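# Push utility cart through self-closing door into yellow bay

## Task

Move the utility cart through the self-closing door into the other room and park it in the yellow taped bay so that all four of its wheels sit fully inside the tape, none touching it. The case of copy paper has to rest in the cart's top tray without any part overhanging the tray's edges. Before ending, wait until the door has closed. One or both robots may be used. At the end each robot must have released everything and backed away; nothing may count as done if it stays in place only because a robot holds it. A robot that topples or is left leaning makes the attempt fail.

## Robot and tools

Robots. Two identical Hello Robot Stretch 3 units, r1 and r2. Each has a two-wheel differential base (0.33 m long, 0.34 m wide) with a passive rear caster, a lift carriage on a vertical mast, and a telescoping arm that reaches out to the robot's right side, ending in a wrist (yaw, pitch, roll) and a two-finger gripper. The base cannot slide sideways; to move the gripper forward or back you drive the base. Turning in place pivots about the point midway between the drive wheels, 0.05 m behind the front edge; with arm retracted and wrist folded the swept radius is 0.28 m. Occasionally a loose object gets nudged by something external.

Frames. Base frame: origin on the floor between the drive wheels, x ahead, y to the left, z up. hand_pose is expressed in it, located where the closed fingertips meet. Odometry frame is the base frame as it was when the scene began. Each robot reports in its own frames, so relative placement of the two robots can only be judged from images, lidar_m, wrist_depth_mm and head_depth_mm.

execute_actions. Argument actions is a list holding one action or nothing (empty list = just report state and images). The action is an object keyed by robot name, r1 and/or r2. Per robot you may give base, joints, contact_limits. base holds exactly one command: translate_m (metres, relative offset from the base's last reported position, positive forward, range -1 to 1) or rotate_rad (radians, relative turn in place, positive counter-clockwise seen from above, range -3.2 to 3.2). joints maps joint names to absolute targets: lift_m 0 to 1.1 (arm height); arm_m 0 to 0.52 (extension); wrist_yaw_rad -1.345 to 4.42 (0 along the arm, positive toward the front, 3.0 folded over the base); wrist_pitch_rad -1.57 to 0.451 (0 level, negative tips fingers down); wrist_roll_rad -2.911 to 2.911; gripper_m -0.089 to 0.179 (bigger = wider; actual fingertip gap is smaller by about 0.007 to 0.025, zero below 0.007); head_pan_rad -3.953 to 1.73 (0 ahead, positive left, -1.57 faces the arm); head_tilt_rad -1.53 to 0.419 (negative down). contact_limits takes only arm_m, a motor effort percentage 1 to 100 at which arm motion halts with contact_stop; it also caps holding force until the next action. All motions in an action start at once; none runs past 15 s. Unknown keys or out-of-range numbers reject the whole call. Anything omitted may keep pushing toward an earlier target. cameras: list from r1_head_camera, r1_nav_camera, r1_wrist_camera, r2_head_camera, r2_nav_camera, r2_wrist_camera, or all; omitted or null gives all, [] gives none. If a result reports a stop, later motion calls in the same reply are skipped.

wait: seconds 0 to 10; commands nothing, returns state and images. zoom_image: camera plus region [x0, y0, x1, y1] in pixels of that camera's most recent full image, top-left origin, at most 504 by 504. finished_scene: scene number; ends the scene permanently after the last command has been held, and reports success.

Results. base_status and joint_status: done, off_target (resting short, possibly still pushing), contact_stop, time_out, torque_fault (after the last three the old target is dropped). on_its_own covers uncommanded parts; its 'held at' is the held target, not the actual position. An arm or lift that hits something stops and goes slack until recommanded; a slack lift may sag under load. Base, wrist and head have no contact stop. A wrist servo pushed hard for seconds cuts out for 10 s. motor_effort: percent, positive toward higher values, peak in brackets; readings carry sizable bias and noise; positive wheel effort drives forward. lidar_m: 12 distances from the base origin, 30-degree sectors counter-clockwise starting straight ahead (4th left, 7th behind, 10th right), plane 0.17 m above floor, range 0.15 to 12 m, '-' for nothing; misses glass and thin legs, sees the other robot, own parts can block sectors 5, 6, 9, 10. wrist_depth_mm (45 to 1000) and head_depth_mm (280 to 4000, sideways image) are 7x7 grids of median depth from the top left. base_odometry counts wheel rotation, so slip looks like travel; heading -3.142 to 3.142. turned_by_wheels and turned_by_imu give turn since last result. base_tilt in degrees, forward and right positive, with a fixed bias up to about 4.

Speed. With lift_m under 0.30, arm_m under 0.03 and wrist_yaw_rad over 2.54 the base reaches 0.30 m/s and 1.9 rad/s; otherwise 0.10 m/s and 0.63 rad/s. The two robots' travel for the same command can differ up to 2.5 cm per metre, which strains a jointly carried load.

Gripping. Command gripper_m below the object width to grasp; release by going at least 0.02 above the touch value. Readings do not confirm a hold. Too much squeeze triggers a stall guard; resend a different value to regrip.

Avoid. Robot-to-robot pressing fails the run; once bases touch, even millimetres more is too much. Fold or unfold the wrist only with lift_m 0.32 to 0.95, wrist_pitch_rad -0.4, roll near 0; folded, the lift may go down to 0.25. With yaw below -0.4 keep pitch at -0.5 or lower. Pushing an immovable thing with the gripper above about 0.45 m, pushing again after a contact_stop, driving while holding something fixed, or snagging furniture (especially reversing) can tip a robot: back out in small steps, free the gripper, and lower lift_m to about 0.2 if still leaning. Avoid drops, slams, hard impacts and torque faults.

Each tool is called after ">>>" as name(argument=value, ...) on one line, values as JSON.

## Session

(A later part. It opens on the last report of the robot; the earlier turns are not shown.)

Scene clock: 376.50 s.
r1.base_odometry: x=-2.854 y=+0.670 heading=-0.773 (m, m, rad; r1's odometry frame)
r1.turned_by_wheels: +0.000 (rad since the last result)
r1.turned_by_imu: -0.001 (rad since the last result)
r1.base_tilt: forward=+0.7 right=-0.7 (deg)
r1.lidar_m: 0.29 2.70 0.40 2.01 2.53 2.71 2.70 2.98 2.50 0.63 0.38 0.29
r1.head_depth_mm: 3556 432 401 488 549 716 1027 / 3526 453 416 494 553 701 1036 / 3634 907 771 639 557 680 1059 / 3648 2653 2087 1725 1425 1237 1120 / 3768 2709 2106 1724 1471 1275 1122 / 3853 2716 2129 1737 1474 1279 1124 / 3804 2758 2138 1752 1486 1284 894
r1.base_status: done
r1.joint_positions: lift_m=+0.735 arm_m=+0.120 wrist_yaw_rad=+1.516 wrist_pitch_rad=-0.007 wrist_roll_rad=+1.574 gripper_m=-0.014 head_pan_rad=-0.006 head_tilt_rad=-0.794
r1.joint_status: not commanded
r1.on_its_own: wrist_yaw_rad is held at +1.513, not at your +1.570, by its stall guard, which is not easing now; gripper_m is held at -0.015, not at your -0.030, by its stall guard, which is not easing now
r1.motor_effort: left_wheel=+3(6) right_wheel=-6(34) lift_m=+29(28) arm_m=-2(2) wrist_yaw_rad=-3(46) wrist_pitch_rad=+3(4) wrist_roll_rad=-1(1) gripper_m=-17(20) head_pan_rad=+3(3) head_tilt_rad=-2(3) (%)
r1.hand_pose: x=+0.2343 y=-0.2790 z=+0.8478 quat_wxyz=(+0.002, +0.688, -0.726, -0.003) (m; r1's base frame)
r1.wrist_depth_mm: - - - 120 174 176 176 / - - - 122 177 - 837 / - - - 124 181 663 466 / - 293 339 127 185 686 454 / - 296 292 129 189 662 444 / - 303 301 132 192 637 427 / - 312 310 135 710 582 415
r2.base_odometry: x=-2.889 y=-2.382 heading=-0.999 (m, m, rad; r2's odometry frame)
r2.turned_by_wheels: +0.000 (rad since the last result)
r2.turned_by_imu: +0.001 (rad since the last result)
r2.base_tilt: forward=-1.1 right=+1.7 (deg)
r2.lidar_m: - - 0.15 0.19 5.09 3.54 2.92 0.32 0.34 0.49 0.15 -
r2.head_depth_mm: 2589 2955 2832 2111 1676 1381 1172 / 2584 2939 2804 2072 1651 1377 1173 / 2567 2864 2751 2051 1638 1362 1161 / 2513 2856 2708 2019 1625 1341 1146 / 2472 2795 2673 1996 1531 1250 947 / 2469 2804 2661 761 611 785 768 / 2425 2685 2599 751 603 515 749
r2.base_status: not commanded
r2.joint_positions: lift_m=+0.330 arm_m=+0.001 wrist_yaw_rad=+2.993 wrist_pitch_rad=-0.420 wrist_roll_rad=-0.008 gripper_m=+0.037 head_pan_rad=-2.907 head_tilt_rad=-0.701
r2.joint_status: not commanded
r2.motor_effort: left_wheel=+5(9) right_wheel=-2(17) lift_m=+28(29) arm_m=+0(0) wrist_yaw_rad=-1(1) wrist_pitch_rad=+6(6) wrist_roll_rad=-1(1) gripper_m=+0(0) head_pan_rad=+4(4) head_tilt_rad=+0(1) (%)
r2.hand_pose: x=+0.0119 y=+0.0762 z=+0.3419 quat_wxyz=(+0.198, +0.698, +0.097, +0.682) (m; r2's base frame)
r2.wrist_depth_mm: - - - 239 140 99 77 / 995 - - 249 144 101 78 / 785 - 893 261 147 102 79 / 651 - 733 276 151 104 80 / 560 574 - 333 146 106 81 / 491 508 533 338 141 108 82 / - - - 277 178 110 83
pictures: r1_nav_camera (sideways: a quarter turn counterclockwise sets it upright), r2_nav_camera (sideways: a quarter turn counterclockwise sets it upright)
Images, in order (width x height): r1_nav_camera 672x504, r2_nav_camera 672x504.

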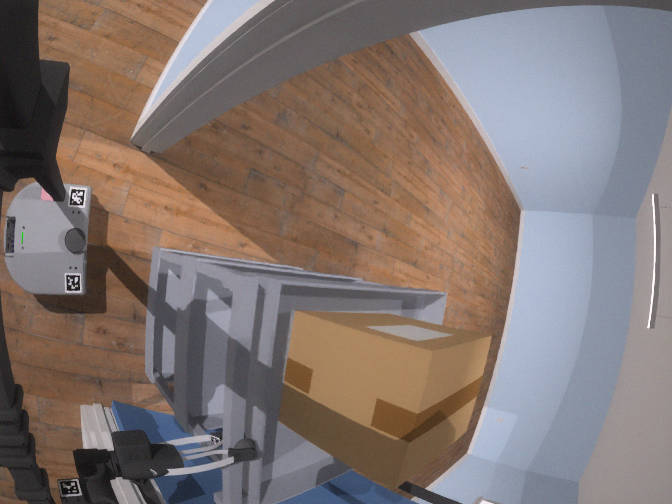

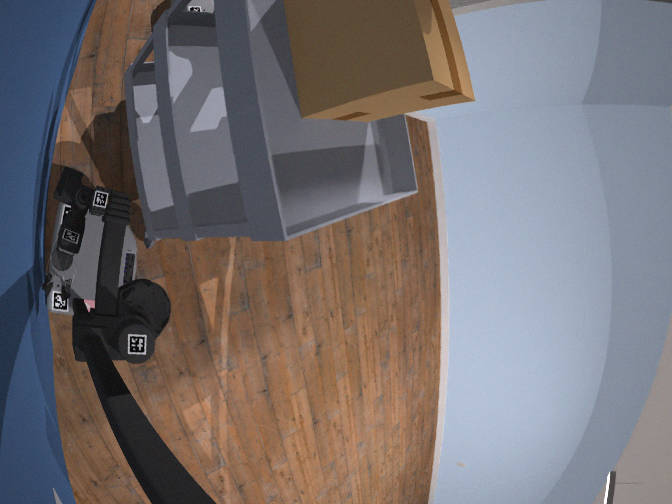

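>>> execute_actions(actions=[{"r1":{"base":{"translate_m":-0.5},"joints":{"head_pan_rad":-2.7,"arm_m":0.07}},"r2":{"joints":{"head_pan_rad":-1.7,"head_tilt_rad":-0.5}}}], cameras=["r1_nav_camera","r2_nav_camera","r1_head_camera"])

Scene clock: 386.30 s.
r1.base_odometry: x=-3.212 y=+1.019 heading=-0.772 (m, m, rad; r1's odometry frame)
r1.turned_by_wheels: +0.000 (rad since the last result)
r1.turned_by_imu: -0.004 (rad since the last result)
r1.base_tilt: forward=+0.7 right=-0.8 (deg)
r1.lidar_m: 0.26 0.27 1.09 2.35 2.65 2.22 2.21 2.48 2.40 1.33 0.38 0.27
r1.head_depth_mm: 1973 2242 2024 1679 1433 - - / 2118 2367 2046 1694 1436 1255 1146 / 2264 2497 2072 1694 1453 1260 - / 2417 2624 2085 1715 1450 1287 - / 2622 2695 2099 1719 1467 1324 1087 / 2719 2710 2132 1747 1479 1330 1113 / 2487 2606 2135 1757 1481 - 1140
r1.base_status: done
r1.joint_positions: lift_m=+0.735 arm_m=+0.070 wrist_yaw_rad=+1.682 wrist_pitch_rad=-0.007 wrist_roll_rad=+1.574 gripper_m=-0.014 head_pan_rad=-2.693 head_tilt_rad=-0.794
r1.joint_status: all done
r1.on_its_own: wrist_yaw_rad is held at +1.656, not at your +1.570, by its stall guard, which is still easing; gripper_m is held at -0.015, not at your -0.030, by its stall guard, which is not easing now
r1.motor_effort: left_wheel=+5(8) right_wheel=-10(31) lift_m=+29(28) arm_m=+2(16) wrist_yaw_rad=-21(51) wrist_pitch_rad=+4(4) wrist_roll_rad=-1(1) gripper_m=-17(19) head_pan_rad=-4(36) head_tilt_rad=-3(2) (%)
r1.hand_pose: x=+0.2331 y=-0.1863 z=+0.8477 quat_wxyz=(+0.002, +0.745, -0.667, -0.004) (m; r1's base frame)
r1.wrist_depth_mm: - - - 114 167 168 168 / - - - 117 172 - 940 / - - - 120 177 661 469 / - 292 297 124 182 688 452 / - 300 294 128 187 659 438 / - 313 305 131 193 630 427 / 769 322 322 137 - 567 418
r2.base_odometry: x=-2.889 y=-2.382 heading=-0.999 (m, m, rad; r2's odometry frame)
r2.turned_by_wheels: +0.000 (rad since the last result)
r2.turned_by_imu: +0.001 (rad since the last result)
r2.base_tilt: forward=-1.1 right=+1.7 (deg)
r2.lidar_m: - - 0.15 0.21 5.06 3.53 2.92 1.67 0.62 0.65 0.15 -
r2.head_depth_mm: 3409 3544 3674 1074 1382 1552 1297 / 3894 - - 1074 1196 1277 1268 / 3781 - 939 985 801 1042 1207 / 3541 3968 964 981 1135 999 1104 / 3214 1600 1124 1079 1226 1295 1239 / 3226 3496 1460 1166 1352 1446 1264 / 3063 3350 3541 2697 1961 1473 883
r2.base_status: not commanded
r2.joint_positions: lift_m=+0.330 arm_m=+0.001 wrist_yaw_rad=+2.993 wrist_pitch_rad=-0.420 wrist_roll_rad=-0.008 gripper_m=+0.037 head_pan_rad=-1.718 head_tilt_rad=-0.486
r2.joint_status: all done
r2.motor_effort: left_wheel=+2(6) right_wheel=+1(4) lift_m=+29(28) arm_m=+0(0) wrist_yaw_rad=-1(1) wrist_pitch_rad=+6(6) wrist_roll_rad=+0(0) gripper_m=+0(0) head_pan_rad=+11(60) head_tilt_rad=-5(17) (%)
r2.hand_pose: x=+0.0119 y=+0.0762 z=+0.3419 quat_wxyz=(+0.198, +0.698, +0.097, +0.682) (m; r2's base frame)
r2.wrist_depth_mm: - - - 259 150 106 82 / 971 - - 269 154 107 83 / 792 - 901 283 157 109 84 / 655 - 744 298 161 111 85 / 561 571 - 361 157 113 86 / 490 509 536 365 151 115 87 / - - - 297 189 117 89
pictures: r1_head_camera (sideways: a quarter turn clockwise sets it upright), r1_nav_camera (sideways: a quarter turn counterclockwise sets it upright), r2_nav_camera (sideways: a quarter turn counterclockwise sets it upright)
Images, in order (width x height): r1_head_camera 896x504, r1_nav_camera 672x504, r2_nav_camera 672x504.

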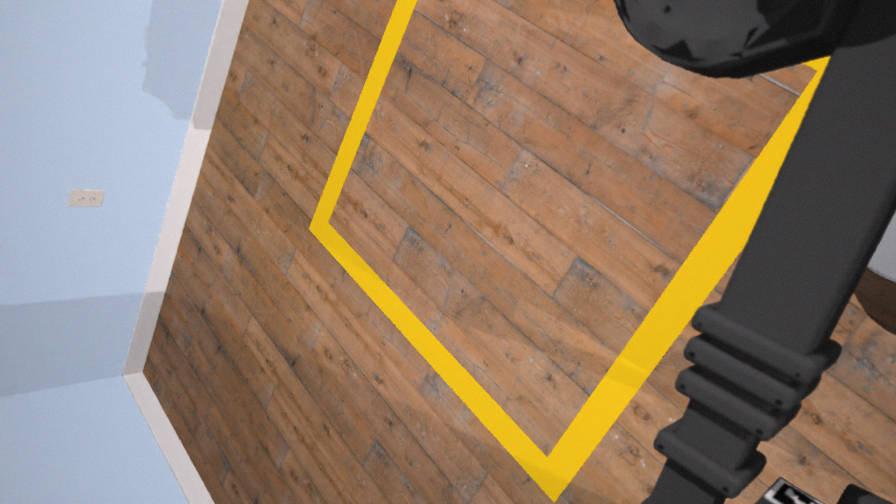

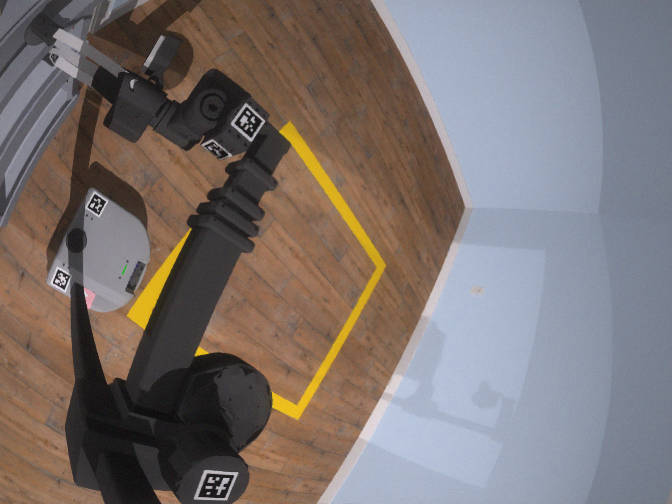

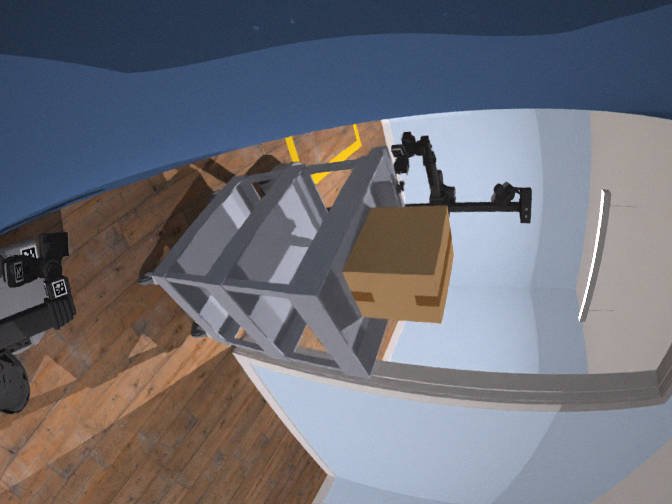

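>>> execute_actions(actions=[{"r1":{"base":{"rotate_rad":0.12},"joints":{"head_pan_rad":-0.2,"head_tilt_rad":-1.0}}}], cameras=[])

>>> execute_actions(actions=[{"r1":{"base":{"translate_m":-0.8}}}], cameras=["r1_nav_camera"])

>>> execute_actions(actions=[{"r1":{"base":{"translate_m":-0.7}},"r2":{"base":{"translate_m":-1},"joints":{"head_pan_rad":-0.8}}}], cameras=["r1_nav_camera","r2_nav_camera"])

Scene clock: 400.63 s.
r1.base_odometry: x=-3.212 y=+1.019 heading=-0.652 (m, m, rad; r1's odometry frame)
r1.turned_by_wheels: +0.120 (rad since the last result)
r1.turned_by_imu: +0.108 (rad since the last result)
r1.base_tilt: forward=+0.7 right=-0.7 (deg)
r1.lidar_m: 0.29 0.76 1.32 2.35 2.49 2.21 2.22 2.64 2.39 1.09 0.36 0.29
r1.head_depth_mm: 367 410 604 499 888 1180 1074 / 365 405 508 514 839 1161 1097 / 367 400 500 525 832 1170 1115 / 371 396 493 561 809 1166 1104 / 374 392 487 564 753 1185 1110 / 398 655 629 557 1274 1203 1098 / 2355 1981 1702 1237 1338 1212 1100
r1.base_status: done
r1.joint_positions: lift_m=+0.735 arm_m=+0.070 wrist_yaw_rad=+1.621 wrist_pitch_rad=-0.010 wrist_roll_rad=+1.574 gripper_m=-0.014 head_pan_rad=-0.207 head_tilt_rad=-0.988
r1.joint_status: all done
r1.on_its_own: wrist_yaw_rad is held at +1.623, not at your +1.570, by its stall guard, which is not easing now; gripper_m is held at -0.015, not at your -0.030, by its stall guard, which is not easing now
r1.motor_effort: left_wheel=+0(9) right_wheel=+11(37) lift_m=+29(28) arm_m=-2(2) wrist_yaw_rad=+1(54) wrist_pitch_rad=+5(7) wrist_roll_rad=-2(1) gripper_m=-17(17) head_pan_rad=+2(36) head_tilt_rad=-6(23) (%)
r1.hand_pose: x=+0.2343 y=-0.2022 z=+0.8471 quat_wxyz=(+0.003, +0.725, -0.689, -0.004) (m; r1's base frame)
r1.wrist_depth_mm: - - - 106 158 159 175 / - - - 110 164 598 471 / - - 515 114 170 642 465 / - 289 287 120 178 649 451 / - 304 297 125 185 664 437 / - 319 314 130 194 638 428 / 746 337 334 138 - 570 415
r2.base_odometry: x=-2.889 y=-2.382 heading=-0.999 (m, m, rad; r2's odometry frame)
r2.turned_by_wheels: +0.000 (rad since the last result)
r2.turned_by_imu: +0.001 (rad since the last result)
r2.base_tilt: forward=-1.1 right=+1.7 (deg)
r2.lidar_m: - - 0.15 0.21 5.07 3.52 2.92 1.68 0.61 0.64 0.15 -
r2.head_depth_mm: 3348 3521 3678 1070 1167 1535 1307 / 3800 - 3888 1046 1161 1241 1260 / 3750 - 917 958 769 970 1192 / 3570 3914 966 984 900 1031 1129 / 3207 3542 1549 1080 1218 1292 1241 / 3208 3483 1447 1164 1347 1458 1263 / 3034 3295 3502 2695 1963 1485 882
r2.base_status: not commanded
r2.joint_positions: lift_m=+0.330 arm_m=+0.001 wrist_yaw_rad=+2.993 wrist_pitch_rad=-0.420 wrist_roll_rad=-0.008 gripper_m=+0.037 head_pan_rad=-1.718 head_tilt_rad=-0.486
r2.joint_status: not commanded
r2.motor_effort: left_wheel=+1(1) right_wheel=+1(1) lift_m=+28(28) arm_m=+0(1) wrist_yaw_rad=-2(1) wrist_pitch_rad=+6(6) wrist_roll_rad=+0(0) gripper_m=+0(0) head_pan_rad=+10(12) head_tilt_rad=-5(6) (%)
r2.hand_pose: x=+0.0119 y=+0.0762 z=+0.3419 quat_wxyz=(+0.198, +0.698, +0.097, +0.682) (m; r2's base frame)
r2.wrist_depth_mm: - - - 258 150 106 82 / 994 - - 270 154 108 83 / 772 - 891 281 157 109 84 / 660 - 741 300 161 111 85 / 559 576 - 359 156 113 86 / 487 506 535 361 151 115 87 / - - - 298 189 117 89
pictures: none
No camera images: the call's "cameras" was empty. Leave "cameras" out to get every camera's image.

Scene clock: 409.90 s.
r1.base_odometry: x=-3.848 y=+1.505 heading=-0.652 (m, m, rad; r1's odometry frame)
r1.turned_by_wheels: +0.000 (rad since the last result)
r1.turned_by_imu: -0.007 (rad since the last result)
r1.base_tilt: forward=+0.7 right=-0.7 (deg)
r1.lidar_m: 0.20 0.20 2.59 2.60 1.64 1.46 1.46 1.73 2.14 2.15 1.53 0.24
r1.head_depth_mm: 1279 1487 588 513 1325 1165 1074 / 2041 1688 610 555 1019 1183 1092 / 2158 672 621 557 500 1157 1113 / 2291 341 422 534 454 1067 1102 / 372 329 389 498 501 712 1110 / 375 323 360 452 506 437 1097 / 378 317 335 414 501 411 1091
r1.base_status: done
r1.joint_positions: lift_m=+0.735 arm_m=+0.070 wrist_yaw_rad=+1.944 wrist_pitch_rad=-0.007 wrist_roll_rad=+1.574 gripper_m=-0.014 head_pan_rad=-0.207 head_tilt_rad=-0.988
r1.joint_status: not commanded
r1.on_its_own: wrist_yaw_rad is held at +1.942, not at your +1.570, by its stall guard, which is not easing now; gripper_m is held at -0.015, not at your -0.030, by its stall guard, which is not easing now
r1.motor_effort: left_wheel=+2(5) right_wheel=-7(31) lift_m=+28(28) arm_m=+2(2) wrist_yaw_rad=-1(44) wrist_pitch_rad=+4(5) wrist_roll_rad=-1(1) gripper_m=-17(19) head_pan_rad=+4(3) head_tilt_rad=-6(5) (%)
r1.hand_pose: x=+0.2171 y=-0.1215 z=+0.8478 quat_wxyz=(+0.003, +0.826, -0.564, -0.003) (m; r1's base frame)
r1.wrist_depth_mm: - - - 116 169 170 170 / - - - 118 173 - 978 / - - - 121 178 662 464 / - 294 306 125 182 684 454 / - 298 293 128 187 670 441 / - 309 305 131 193 640 427 / - 323 317 136 - 578 417
r2.base_odometry: x=-2.889 y=-2.382 heading=-0.999 (m, m, rad; r2's odometry frame)
r2.turned_by_wheels: +0.000 (rad since the last result)
r2.turned_by_imu: +0.002 (rad since the last result)
r2.base_tilt: forward=-1.1 right=+1.6 (deg)
r2.lidar_m: - - 0.15 0.21 5.05 3.53 2.93 1.68 1.26 0.66 0.15 -
r2.head_depth_mm: 3392 3578 3659 1379 1440 1567 1313 / 3796 - - 2928 2062 1612 1304 / 3794 - - 2942 2043 1590 1291 / 3565 3885 - 2695 2033 1571 1284 / 3372 3731 1830 2004 1897 1553 1269 / 3200 3380 1595 1847 1842 1534 1259 / 3015 2064 1684 2016 1888 1486 881
r2.base_status: not commanded
r2.joint_positions: lift_m=+0.330 arm_m=+0.001 wrist_yaw_rad=+2.993 wrist_pitch_rad=-0.420 wrist_roll_rad=-0.008 gripper_m=+0.037 head_pan_rad=-1.718 head_tilt_rad=-0.486
r2.joint_status: not commanded
r2.motor_effort: left_wheel=+2(2) right_wheel=+1(1) lift_m=+28(28) arm_m=+0(0) wrist_yaw_rad=-1(1) wrist_pitch_rad=+6(6) wrist_roll_rad=+0(0) gripper_m=+0(0) head_pan_rad=+10(11) head_tilt_rad=-4(5) (%)
r2.hand_pose: x=+0.0119 y=+0.0762 z=+0.3419 quat_wxyz=(+0.198, +0.698, +0.097, +0.682) (m; r2's base frame)
r2.wrist_depth_mm: - - - 259 150 106 82 / 973 - - 270 154 107 83 / 786 - 889 283 157 109 84 / 656 - 729 299 162 111 85 / 557 571 - 362 157 113 86 / 487 507 534 364 151 115 87 / - - - 295 189 117 89
pictures: r1_nav_camera (sideways: a quarter turn counterclockwise sets it upright)
Images, in order (width x height): r1_nav_camera 672x504.

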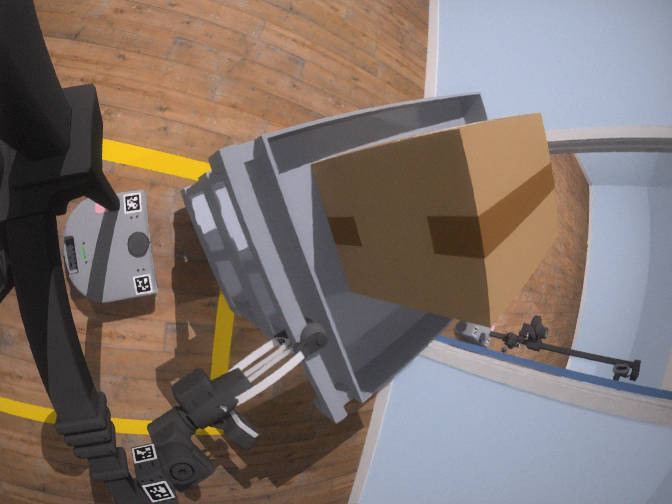

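Scene clock: 421.03 s.
r1.base_odometry: x=-4.405 y=+1.929 heading=-0.652 (m, m, rad; r1's odometry frame)
r1.turned_by_wheels: +0.000 (rad since the last result)
r1.turned_by_imu: -0.008 (rad since the last result)
r1.base_tilt: forward=+0.7 right=-0.7 (deg)
r1.lidar_m: 0.18 0.17 0.19 1.48 0.89 0.79 0.79 0.94 1.71 1.93 2.29 0.23
r1.head_depth_mm: 1879 1891 1654 502 1304 1191 1067 / 1885 1900 1652 541 659 1168 1091 / 1936 1919 599 556 463 1158 1110 / 2001 1938 623 560 500 1002 1107 / 2012 689 385 471 504 428 1077 / 1966 316 332 411 492 435 1057 / 1904 318 303 367 466 459 367
r1.base_status: done
r1.joint_positions: lift_m=+0.735 arm_m=+0.070 wrist_yaw_rad=+2.196 wrist_pitch_rad=-0.007 wrist_roll_rad=+1.574 gripper_m=-0.014 head_pan_rad=-0.207 head_tilt_rad=-0.988
r1.joint_status: not commanded
r1.on_its_own: wrist_yaw_rad is held at +2.189, not at your +1.570, by its stall guard, which is not easing now; gripper_m is held at -0.015, not at your -0.030, by its stall guard, which is not easing now
r1.motor_effort: left_wheel=+2(6) right_wheel=-8(22) lift_m=+28(28) arm_m=+5(5) wrist_yaw_rad=-6(39) wrist_pitch_rad=+4(4) wrist_roll_rad=-1(1) gripper_m=-17(18) head_pan_rad=+4(3) head_tilt_rad=-5(5) (%)
r1.hand_pose: x=+0.1863 y=-0.0648 z=+0.8477 quat_wxyz=(+0.003, +0.890, -0.455, -0.003) (m; r1's base frame)
r1.wrist_depth_mm: - - - 104 154 157 965 / - - - 108 162 597 460 / - - 464 113 170 636 464 / - 289 288 118 177 653 451 / - 307 297 124 184 671 438 / - 325 317 130 194 629 429 / - 347 340 139 - 571 417
r2.base_odometry: x=-3.430 y=-1.541 heading=-0.999 (m, m, rad; r2's odometry frame)
r2.turned_by_wheels: +0.000 (rad since the last result)
r2.turned_by_imu: +0.002 (rad since the last result)
r2.base_tilt: forward=-1.2 right=+1.8 (deg)
r2.lidar_m: 1.84 2.78 3.09 4.76 4.61 2.41 1.98 1.97 1.28 1.04 1.05 1.16
r2.head_depth_mm: 819 890 960 1055 1159 1274 1297 / 858 924 1011 1108 1227 1375 1293 / 895 968 1064 1168 1304 1445 1282 / 936 1019 1119 1234 1388 1501 1261 / 975 1062 1180 1309 1495 1544 1257 / 1027 1122 1248 1396 1593 1519 1246 / 1073 1178 1317 1499 1709 1508 1235
r2.base_status: done
r2.joint_positions: lift_m=+0.330 arm_m=+0.001 wrist_yaw_rad=+2.989 wrist_pitch_rad=-0.420 wrist_roll_rad=-0.008 gripper_m=+0.037 head_pan_rad=-0.804 head_tilt_rad=-0.502
r2.joint_status: all done
r2.motor_effort: left_wheel=-1(20) right_wheel=+0(15) lift_m=+28(28) arm_m=-4(14) wrist_yaw_rad=+2(29) wrist_pitch_rad=+6(10) wrist_roll_rad=+0(0) gripper_m=+0(4) head_pan_rad=+2(48) head_tilt_rad=+1(5) (%)
r2.hand_pose: x=+0.0128 y=+0.0757 z=+0.3419 quat_wxyz=(+0.200, +0.698, +0.095, +0.681) (m; r2's base frame)
r2.wrist_depth_mm: - - - - - - - / 960 - - - - - - / 785 - 891 964 - - - / 660 - 737 784 822 873 936 / 559 566 - 628 676 703 745 / 490 501 536 543 574 594 622 / - - - 485 494 515 536
pictures: r1_nav_camera (sideways: a quarter turn counterclockwise sets it upright), r2_nav_camera (sideways: a quarter turn counterclockwise sets it upright)
Images, in order (width x height): r1_nav_camera 672x504, r2_nav_camera 672x504.

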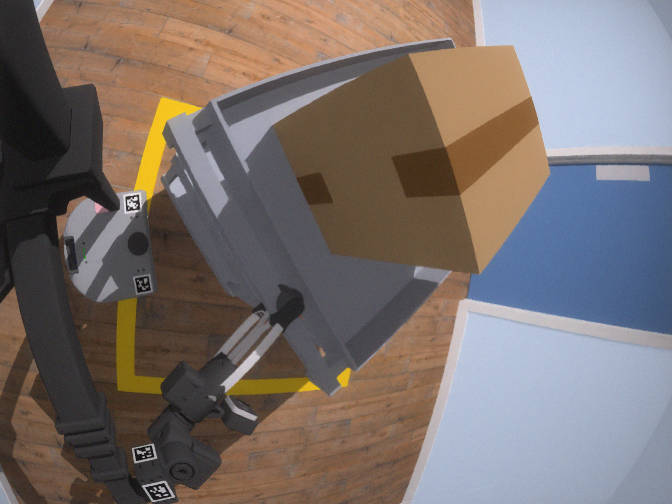

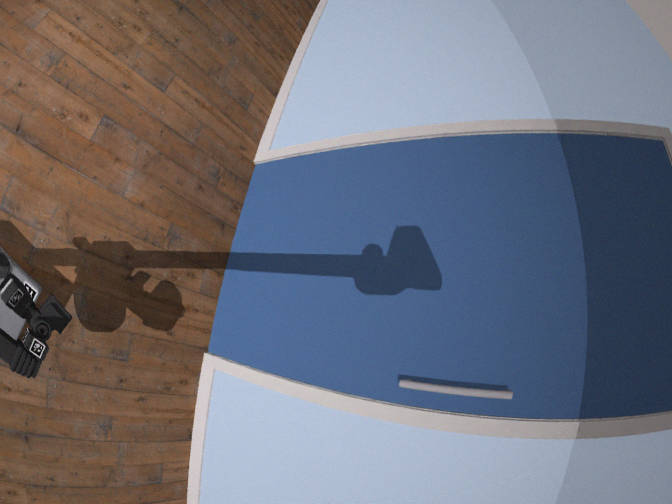

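>>> execute_actions(actions=[{"r1":{"joints":{"arm_m":0.45,"wrist_yaw_rad":2.0}}}], cameras=["r1_nav_camera"])

Scene clock: 430.40 s.
r1.base_odometry: x=-4.405 y=+1.929 heading=-0.652 (m, m, rad; r1's odometry frame)
r1.turned_by_wheels: +0.000 (rad since the last result)
r1.turned_by_imu: +0.036 (rad since the last result)
r1.base_tilt: forward=+0.7 right=-0.7 (deg)
r1.lidar_m: 0.26 0.47 2.80 1.41 0.88 0.80 0.80 0.97 1.86 0.24 0.21 0.21
r1.head_depth_mm: 360 305 322 398 467 744 1065 / 362 313 352 447 503 779 1091 / 366 326 390 501 793 1062 1110 / 369 347 437 537 835 1166 1105 / 1930 387 604 582 1047 1206 1106 / 2033 695 643 780 1293 1203 1098 / 2019 1956 612 1449 1336 1210 1102
r1.base_status: not commanded
r1.joint_positions: lift_m=+0.735 arm_m=+0.449 wrist_yaw_rad=+2.015 wrist_pitch_rad=-0.006 wrist_roll_rad=+1.574 gripper_m=-0.014 head_pan_rad=-0.206 head_tilt_rad=-0.989
r1.joint_status: all done
r1.on_its_own: gripper_m is held at -0.015, not at your -0.030, by its stall guard, which is not easing now
r1.motor_effort: left_wheel=+8(31) right_wheel=-18(33) lift_m=+29(29) arm_m=+9(26) wrist_yaw_rad=-12(91) wrist_pitch_rad=+2(5) wrist_roll_rad=-1(1) gripper_m=-18(20) head_pan_rad=+2(3) head_tilt_rad=-5(5) (%)
r1.hand_pose: x=+0.2098 y=-0.4842 z=+0.8482 quat_wxyz=(+0.002, +0.846, -0.534, -0.003) (m; r1's base frame)
r1.wrist_depth_mm: - - - - 187 - - / - - - 156 218 229 227 / - - - 150 212 - 912 / - - - 144 204 - 427 / - 289 - 139 198 668 442 / - 281 282 133 192 642 428 / - 272 271 130 187 615 417
r2.base_odometry: x=-3.430 y=-1.541 heading=-0.999 (m, m, rad; r2's odometry frame)
r2.turned_by_wheels: +0.000 (rad since the last result)
r2.turned_by_imu: +0.001 (rad since the last result)
r2.base_tilt: forward=-1.2 right=+1.6 (deg)
r2.lidar_m: 1.84 2.78 3.09 4.76 4.62 2.40 1.98 1.97 1.28 1.04 1.05 1.16
r2.head_depth_mm: 824 891 963 1054 1158 1286 1291 / 855 930 1009 1116 1229 1381 1290 / 894 967 1060 1167 1310 1442 1275 / 936 1013 1118 1240 1392 1505 1267 / 973 1070 1177 1315 1485 1529 1262 / 1022 1126 1249 1394 1594 1515 1247 / 1069 1172 1316 1493 1732 1506 1239
r2.base_status: not commanded
r2.joint_positions: lift_m=+0.330 arm_m=+0.001 wrist_yaw_rad=+2.989 wrist_pitch_rad=-0.420 wrist_roll_rad=-0.008 gripper_m=+0.037 head_pan_rad=-0.804 head_tilt_rad=-0.502
r2.joint_status: not commanded
r2.motor_effort: left_wheel=-1(1) right_wheel=+0(0) lift_m=+29(28) arm_m=-4(4) wrist_yaw_rad=+1(1) wrist_pitch_rad=+6(6) wrist_roll_rad=+0(0) gripper_m=+0(0) head_pan_rad=+2(2) head_tilt_rad=+1(0) (%)
r2.hand_pose: x=+0.0128 y=+0.0757 z=+0.3419 quat_wxyz=(+0.200, +0.698, +0.095, +0.681) (m; r2's base frame)
r2.wrist_depth_mm: - - - - - - - / 993 - - - - - - / 788 - 896 966 - - - / 655 - 746 790 816 865 924 / 558 565 - 636 680 707 748 / 489 502 533 542 576 596 623 / - - - 480 489 517 537
pictures: r1_nav_camera (sideways: a quarter turn counterclockwise sets it upright)
Images, in order (width x height): r1_nav_camera 672x504.

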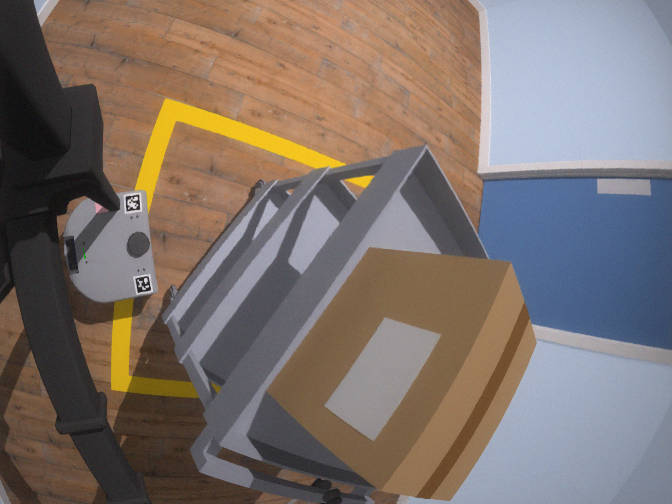

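Release, back off and inspect low.

>>> execute_actions(actions=[{"r1":{"joints":{"gripper_m":0.12}}}], cameras=[])

>>> execute_actions(actions=[{"r1":{"base":{"translate_m":-0.3},"joints":{"arm_m":0.52}}}], cameras=[])

>>> execute_actions(actions=[{"r1":{"joints":{"wrist_yaw_rad":1.4,"wrist_roll_rad":0,"wrist_pitch_rad":-0.7,"head_pan_rad":-0.7}}}], cameras=["r1_nav_camera","r1_wrist_camera","r1_head_camera"])

Scene clock: 438.20 s.
r1.base_odometry: x=-4.405 y=+1.929 heading=-0.652 (m, m, rad; r1's odometry frame)
r1.turned_by_wheels: -0.001 (rad since the last result)
r1.turned_by_imu: -0.002 (rad since the last result)
r1.base_tilt: forward=+0.7 right=-0.7 (deg)
r1.lidar_m: 0.26 0.47 2.81 1.41 0.88 0.80 0.80 0.97 1.86 0.24 0.21 0.21
r1.head_depth_mm: 359 305 322 398 468 743 1062 / 362 313 352 447 503 781 1085 / 366 326 390 502 792 1066 1111 / 369 347 437 537 834 1159 1101 / 1892 388 604 581 1053 1198 1107 / 2043 697 643 812 1289 1204 1096 / 2023 1965 615 1453 1341 1209 1100
r1.base_status: not commanded
r1.joint_positions: lift_m=+0.735 arm_m=+0.450 wrist_yaw_rad=+2.003 wrist_pitch_rad=-0.017 wrist_roll_rad=+1.574 gripper_m=+0.120 head_pan_rad=-0.206 head_tilt_rad=-0.989
r1.joint_status: all done
r1.motor_effort: left_wheel=+0(8) right_wheel=+2(17) lift_m=+29(29) arm_m=+6(9) wrist_yaw_rad=-3(12) wrist_pitch_rad=+9(10) wrist_roll_rad=-1(2) gripper_m=+1(81) head_pan_rad=+3(3) head_tilt_rad=-5(5) (%)
r1.hand_pose: x=+0.2109 y=-0.4873 z=+0.8452 quat_wxyz=(+0.007, +0.842, -0.539, -0.006) (m; r1's base frame)
r1.wrist_depth_mm: - - - 169 188 - - / - - - 162 225 235 970 / - - - 155 218 - 248 / - - - 149 211 - 422 / - - - 143 204 652 429 / - - 283 138 195 620 421 / - 273 273 134 189 538 410
r2.base_odometry: x=-3.430 y=-1.541 heading=-0.999 (m, m, rad; r2's odometry frame)
r2.turned_by_wheels: +0.000 (rad since the last result)
r2.turned_by_imu: +0.001 (rad since the last result)
r2.base_tilt: forward=-1.0 right=+1.8 (deg)
r2.lidar_m: 1.84 2.78 3.08 4.78 4.60 2.40 1.98 1.97 1.28 1.04 1.05 1.16
r2.head_depth_mm: 824 889 964 1057 1157 1295 1298 / 855 928 1009 1106 1235 1385 1285 / 893 974 1057 1169 1310 1430 1281 / 932 1015 1119 1242 1397 1507 1262 / 981 1065 1175 1315 1495 1536 1254 / 1020 1126 1246 1402 1596 1512 1246 / 1071 1180 1313 1485 1714 1511 1242
r2.base_status: not commanded
r2.joint_positions: lift_m=+0.330 arm_m=+0.001 wrist_yaw_rad=+2.989 wrist_pitch_rad=-0.420 wrist_roll_rad=-0.008 gripper_m=+0.037 head_pan_rad=-0.804 head_tilt_rad=-0.502
r2.joint_status: not commanded
r2.motor_effort: left_wheel=-1(2) right_wheel=+0(0) lift_m=+28(28) arm_m=-4(3) wrist_yaw_rad=+1(2) wrist_pitch_rad=+6(6) wrist_roll_rad=+0(0) gripper_m=-1(1) head_pan_rad=+3(2) head_tilt_rad=+1(1) (%)
r2.hand_pose: x=+0.0128 y=+0.0757 z=+0.3419 quat_wxyz=(+0.200, +0.698, +0.095, +0.681) (m; r2's base frame)
r2.wrist_depth_mm: - - - - - - - / 981 - - - - - - / 792 - 915 968 - - - / 648 - 751 790 812 878 925 / 560 562 - 625 688 707 746 / 489 505 536 541 573 599 620 / - - - 478 491 518 527
pictures: none
No camera images: the call's "cameras" was empty. Leave "cameras" out to get every camera's image.

Scene clock: 442.63 s.
r1.base_odometry: x=-4.643 y=+2.111 heading=-0.652 (m, m, rad; r1's odometry frame)
r1.turned_by_wheels: +0.000 (rad since the last result)
r1.turned_by_imu: -0.001 (rad since the last result)
r1.base_tilt: forward=+0.7 right=-0.7 (deg)
r1.lidar_m: 0.50 2.80 2.90 0.91 0.57 0.51 0.52 0.62 1.21 1.84 2.23 0.42
r1.head_depth_mm: 488 672 603 1377 1296 1175 1078 / 454 541 598 907 1249 1184 1094 / 487 579 626 945 1213 1187 1114 / 525 619 998 984 1296 1187 1105 / 571 660 1045 1288 1329 1196 1111 / 820 721 1053 1409 1328 1208 1099 / 822 784 1631 1505 1333 1208 1101
r1.base_status: done
r1.joint_positions: lift_m=+0.735 arm_m=+0.518 wrist_yaw_rad=+2.003 wrist_pitch_rad=-0.017 wrist_roll_rad=+1.574 gripper_m=+0.120 head_pan_rad=-0.206 head_tilt_rad=-0.989
r1.joint_status: all done
joint sent to its limit — the command would take r1.arm_m past its upper limit, so that joint was sent only as far as its limit.
r1.motor_effort: left_wheel=+1(3) right_wheel=+1(4) lift_m=+28(29) arm_m=+6(5) wrist_yaw_rad=-2(2) wrist_pitch_rad=+10(9) wrist_roll_rad=-1(2) gripper_m=+1(0) head_pan_rad=+4(4) head_tilt_rad=-5(5) (%)
r1.hand_pose: x=+0.2109 y=-0.5558 z=+0.8451 quat_wxyz=(+0.007, +0.842, -0.539, -0.006) (m; r1's base frame)
r1.wrist_depth_mm: - - - - - - - / - - - - - - - / - - - - - 629 531 / - - 578 489 - 673 727 / - - 563 470 - 651 705 / - - 545 452 - 610 682 / - - - 436 - 449 671
r2.base_odometry: x=-3.430 y=-1.541 heading=-0.999 (m, m, rad; r2's odometry frame)
r2.turned_by_wheels: +0.000 (rad since the last result)
r2.turned_by_imu: +0.001 (rad since the last result)
r2.base_tilt: forward=-1.0 right=+1.8 (deg)
r2.lidar_m: 1.85 2.78 3.08 4.75 4.64 2.40 1.98 1.97 1.27 1.04 1.05 1.16
r2.head_depth_mm: 823 893 962 1055 1165 1279 1298 / 862 926 1007 1113 1230 1380 1285 / 893 968 1057 1164 1305 1439 1284 / 934 1018 1123 1237 1386 1504 1260 / 978 1069 1183 1316 1478 1543 1257 / 1024 1129 1245 1403 1592 1507 1248 / 1079 1179 1320 1491 1715 1511 1241
r2.base_status: not commanded
r2.joint_positions: lift_m=+0.330 arm_m=+0.001 wrist_yaw_rad=+2.989 wrist_pitch_rad=-0.420 wrist_roll_rad=-0.008 gripper_m=+0.037 head_pan_rad=-0.804 head_tilt_rad=-0.502
r2.joint_status: not commanded
r2.motor_effort: left_wheel=-1(1) right_wheel=+0(0) lift_m=+28(28) arm_m=-4(4) wrist_yaw_rad=+1(2) wrist_pitch_rad=+6(6) wrist_roll_rad=+0(0) gripper_m=+0(0) head_pan_rad=+2(2) head_tilt_rad=+1(1) (%)
r2.hand_pose: x=+0.0128 y=+0.0757 z=+0.3419 quat_wxyz=(+0.200, +0.698, +0.095, +0.681) (m; r2's base frame)
r2.wrist_depth_mm: - - - - - - - / 978 - - - - - - / 801 - 908 955 - - - / 659 - 743 781 828 877 937 / 556 574 - 628 670 706 752 / 489 510 534 541 573 594 622 / - - - 485 494 511 540
pictures: none
No camera images: the call's "cameras" was empty. Leave "cameras" out to get every camera's image.

Scene clock: 444.10 s.
r1.base_odometry: x=-4.643 y=+2.111 heading=-0.652 (m, m, rad; r1's odometry frame)
r1.turned_by_wheels: +0.000 (rad since the last result)
r1.turned_by_imu: +0.000 (rad since the last result)
r1.base_tilt: forward=+0.7 right=-0.7 (deg)
r1.lidar_m: 0.50 2.81 2.91 0.91 0.57 0.51 0.51 0.63 1.20 1.85 2.23 0.42
r1.head_depth_mm: 2230 1891 1650 1452 1299 1183 1078 / 2249 1905 1655 1456 1315 1182 1109 / 2194 1835 1630 1468 1318 1188 - / 828 753 588 967 1268 1189 1099 / 812 704 624 938 1226 1199 1090 / 490 546 610 941 1227 1203 1100 / 439 532 619 949 1275 1212 1098
r1.base_status: not commanded
r1.joint_positions: lift_m=+0.735 arm_m=+0.518 wrist_yaw_rad=+1.403 wrist_pitch_rad=-0.710 wrist_roll_rad=+0.004 gripper_m=+0.120 head_pan_rad=-0.693 head_tilt_rad=-0.989
r1.joint_status: all done
r1.motor_effort: left_wheel=+1(1) right_wheel=+1(1) lift_m=+29(28) arm_m=+6(6) wrist_yaw_rad=-3(2) wrist_pitch_rad=+5(10) wrist_roll_rad=-2(2) gripper_m=+0(0) head_pan_rad=-3(30) head_tilt_rad=-5(4) (%)
r1.hand_pose: x=+0.1546 y=-0.6928 z=+0.6886 quat_wxyz=(+0.665, +0.616, -0.349, +0.239) (m; r1's base frame)
r1.wrist_depth_mm: 810 858 - - - - - / 666 705 707 - - - - / 548 530 - - - - - / 461 885 931 - - - - / 771 812 943 - - - - / 683 - 869 895 932 958 998 / 736 760 778 796 820 837 859
r2.base_odometry: x=-3.430 y=-1.541 heading=-0.999 (m, m, rad; r2's odometry frame)
r2.turned_by_wheels: +0.000 (rad since the last result)
r2.turned_by_imu: +0.000 (rad since the last result)
r2.base_tilt: forward=-1.1 right=+1.8 (deg)
r2.lidar_m: 1.84 2.78 3.07 4.77 4.64 2.40 1.99 1.97 1.28 1.04 1.05 1.16
r2.head_depth_mm: 825 886 968 1054 1156 1289 1297 / 856 931 1010 1115 1230 1375 1294 / 895 970 1059 1168 1303 1440 1274 / 929 1017 1114 1233 1386 1507 1266 / 976 1070 1182 1315 1492 1535 1260 / 1024 1128 1245 1404 1601 1520 1241 / 1072 1186 1317 1487 1718 1513 1239
r2.base_status: not commanded
r2.joint_positions: lift_m=+0.330 arm_m=+0.001 wrist_yaw_rad=+2.989 wrist_pitch_rad=-0.420 wrist_roll_rad=-0.008 gripper_m=+0.037 head_pan_rad=-0.804 head_tilt_rad=-0.502
r2.joint_status: not commanded
r2.motor_effort: left_wheel=-1(1) right_wheel=+1(0) lift_m=+29(28) arm_m=-4(4) wrist_yaw_rad=+1(1) wrist_pitch_rad=+6(6) wrist_roll_rad=+0(0) gripper_m=+0(0) head_pan_rad=+2(3) head_tilt_rad=+2(0) (%)
r2.hand_pose: x=+0.0128 y=+0.0757 z=+0.3419 quat_wxyz=(+0.200, +0.698, +0.095, +0.681) (m; r2's base frame)
r2.wrist_depth_mm: - - - - - - - / 984 - - - - - - / 797 - 903 971 - - - / 656 - 743 779 815 851 931 / 558 562 - 630 679 704 747 / 487 508 533 544 574 599 624 / - - - 487 486 516 535
pictures: r1_head_camera (sideways: a quarter turn clockwise sets it upright), r1_nav_camera (sideways: a quarter turn counterclockwise sets it upright), r1_wrist_camera
Images, in order (width x height): r1_head_camera 896x504, r1_nav_camera 672x504, r1_wrist_camera 644x364.

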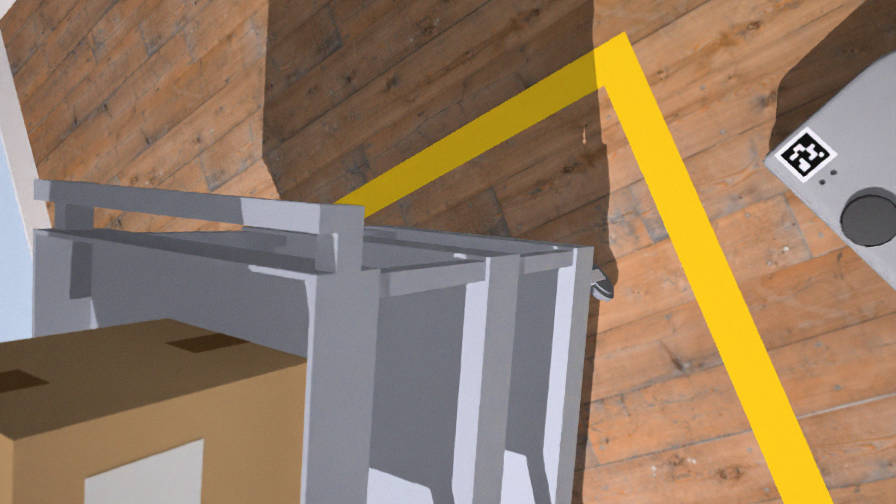

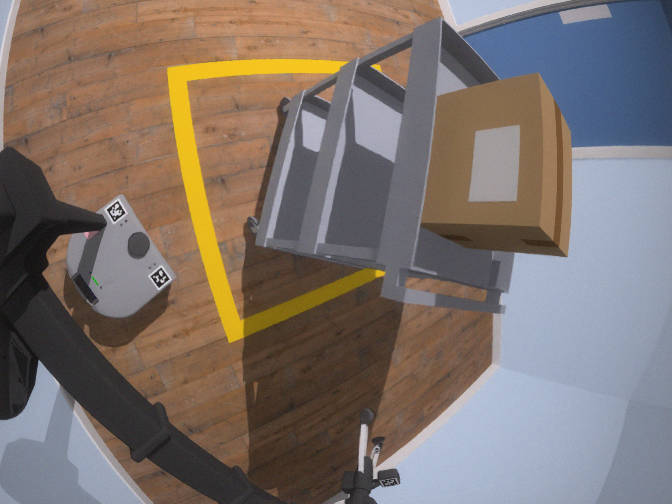

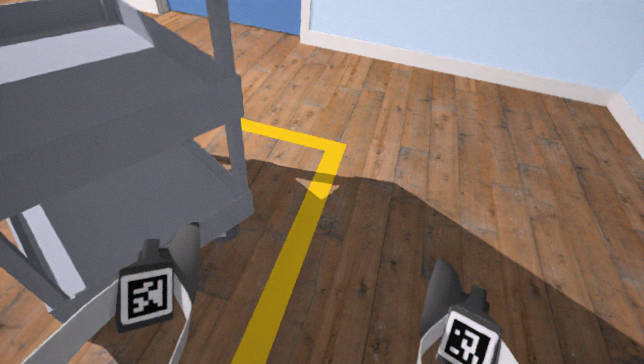

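>>> finished_scene(scene=1)

The scene is finished: the task was done.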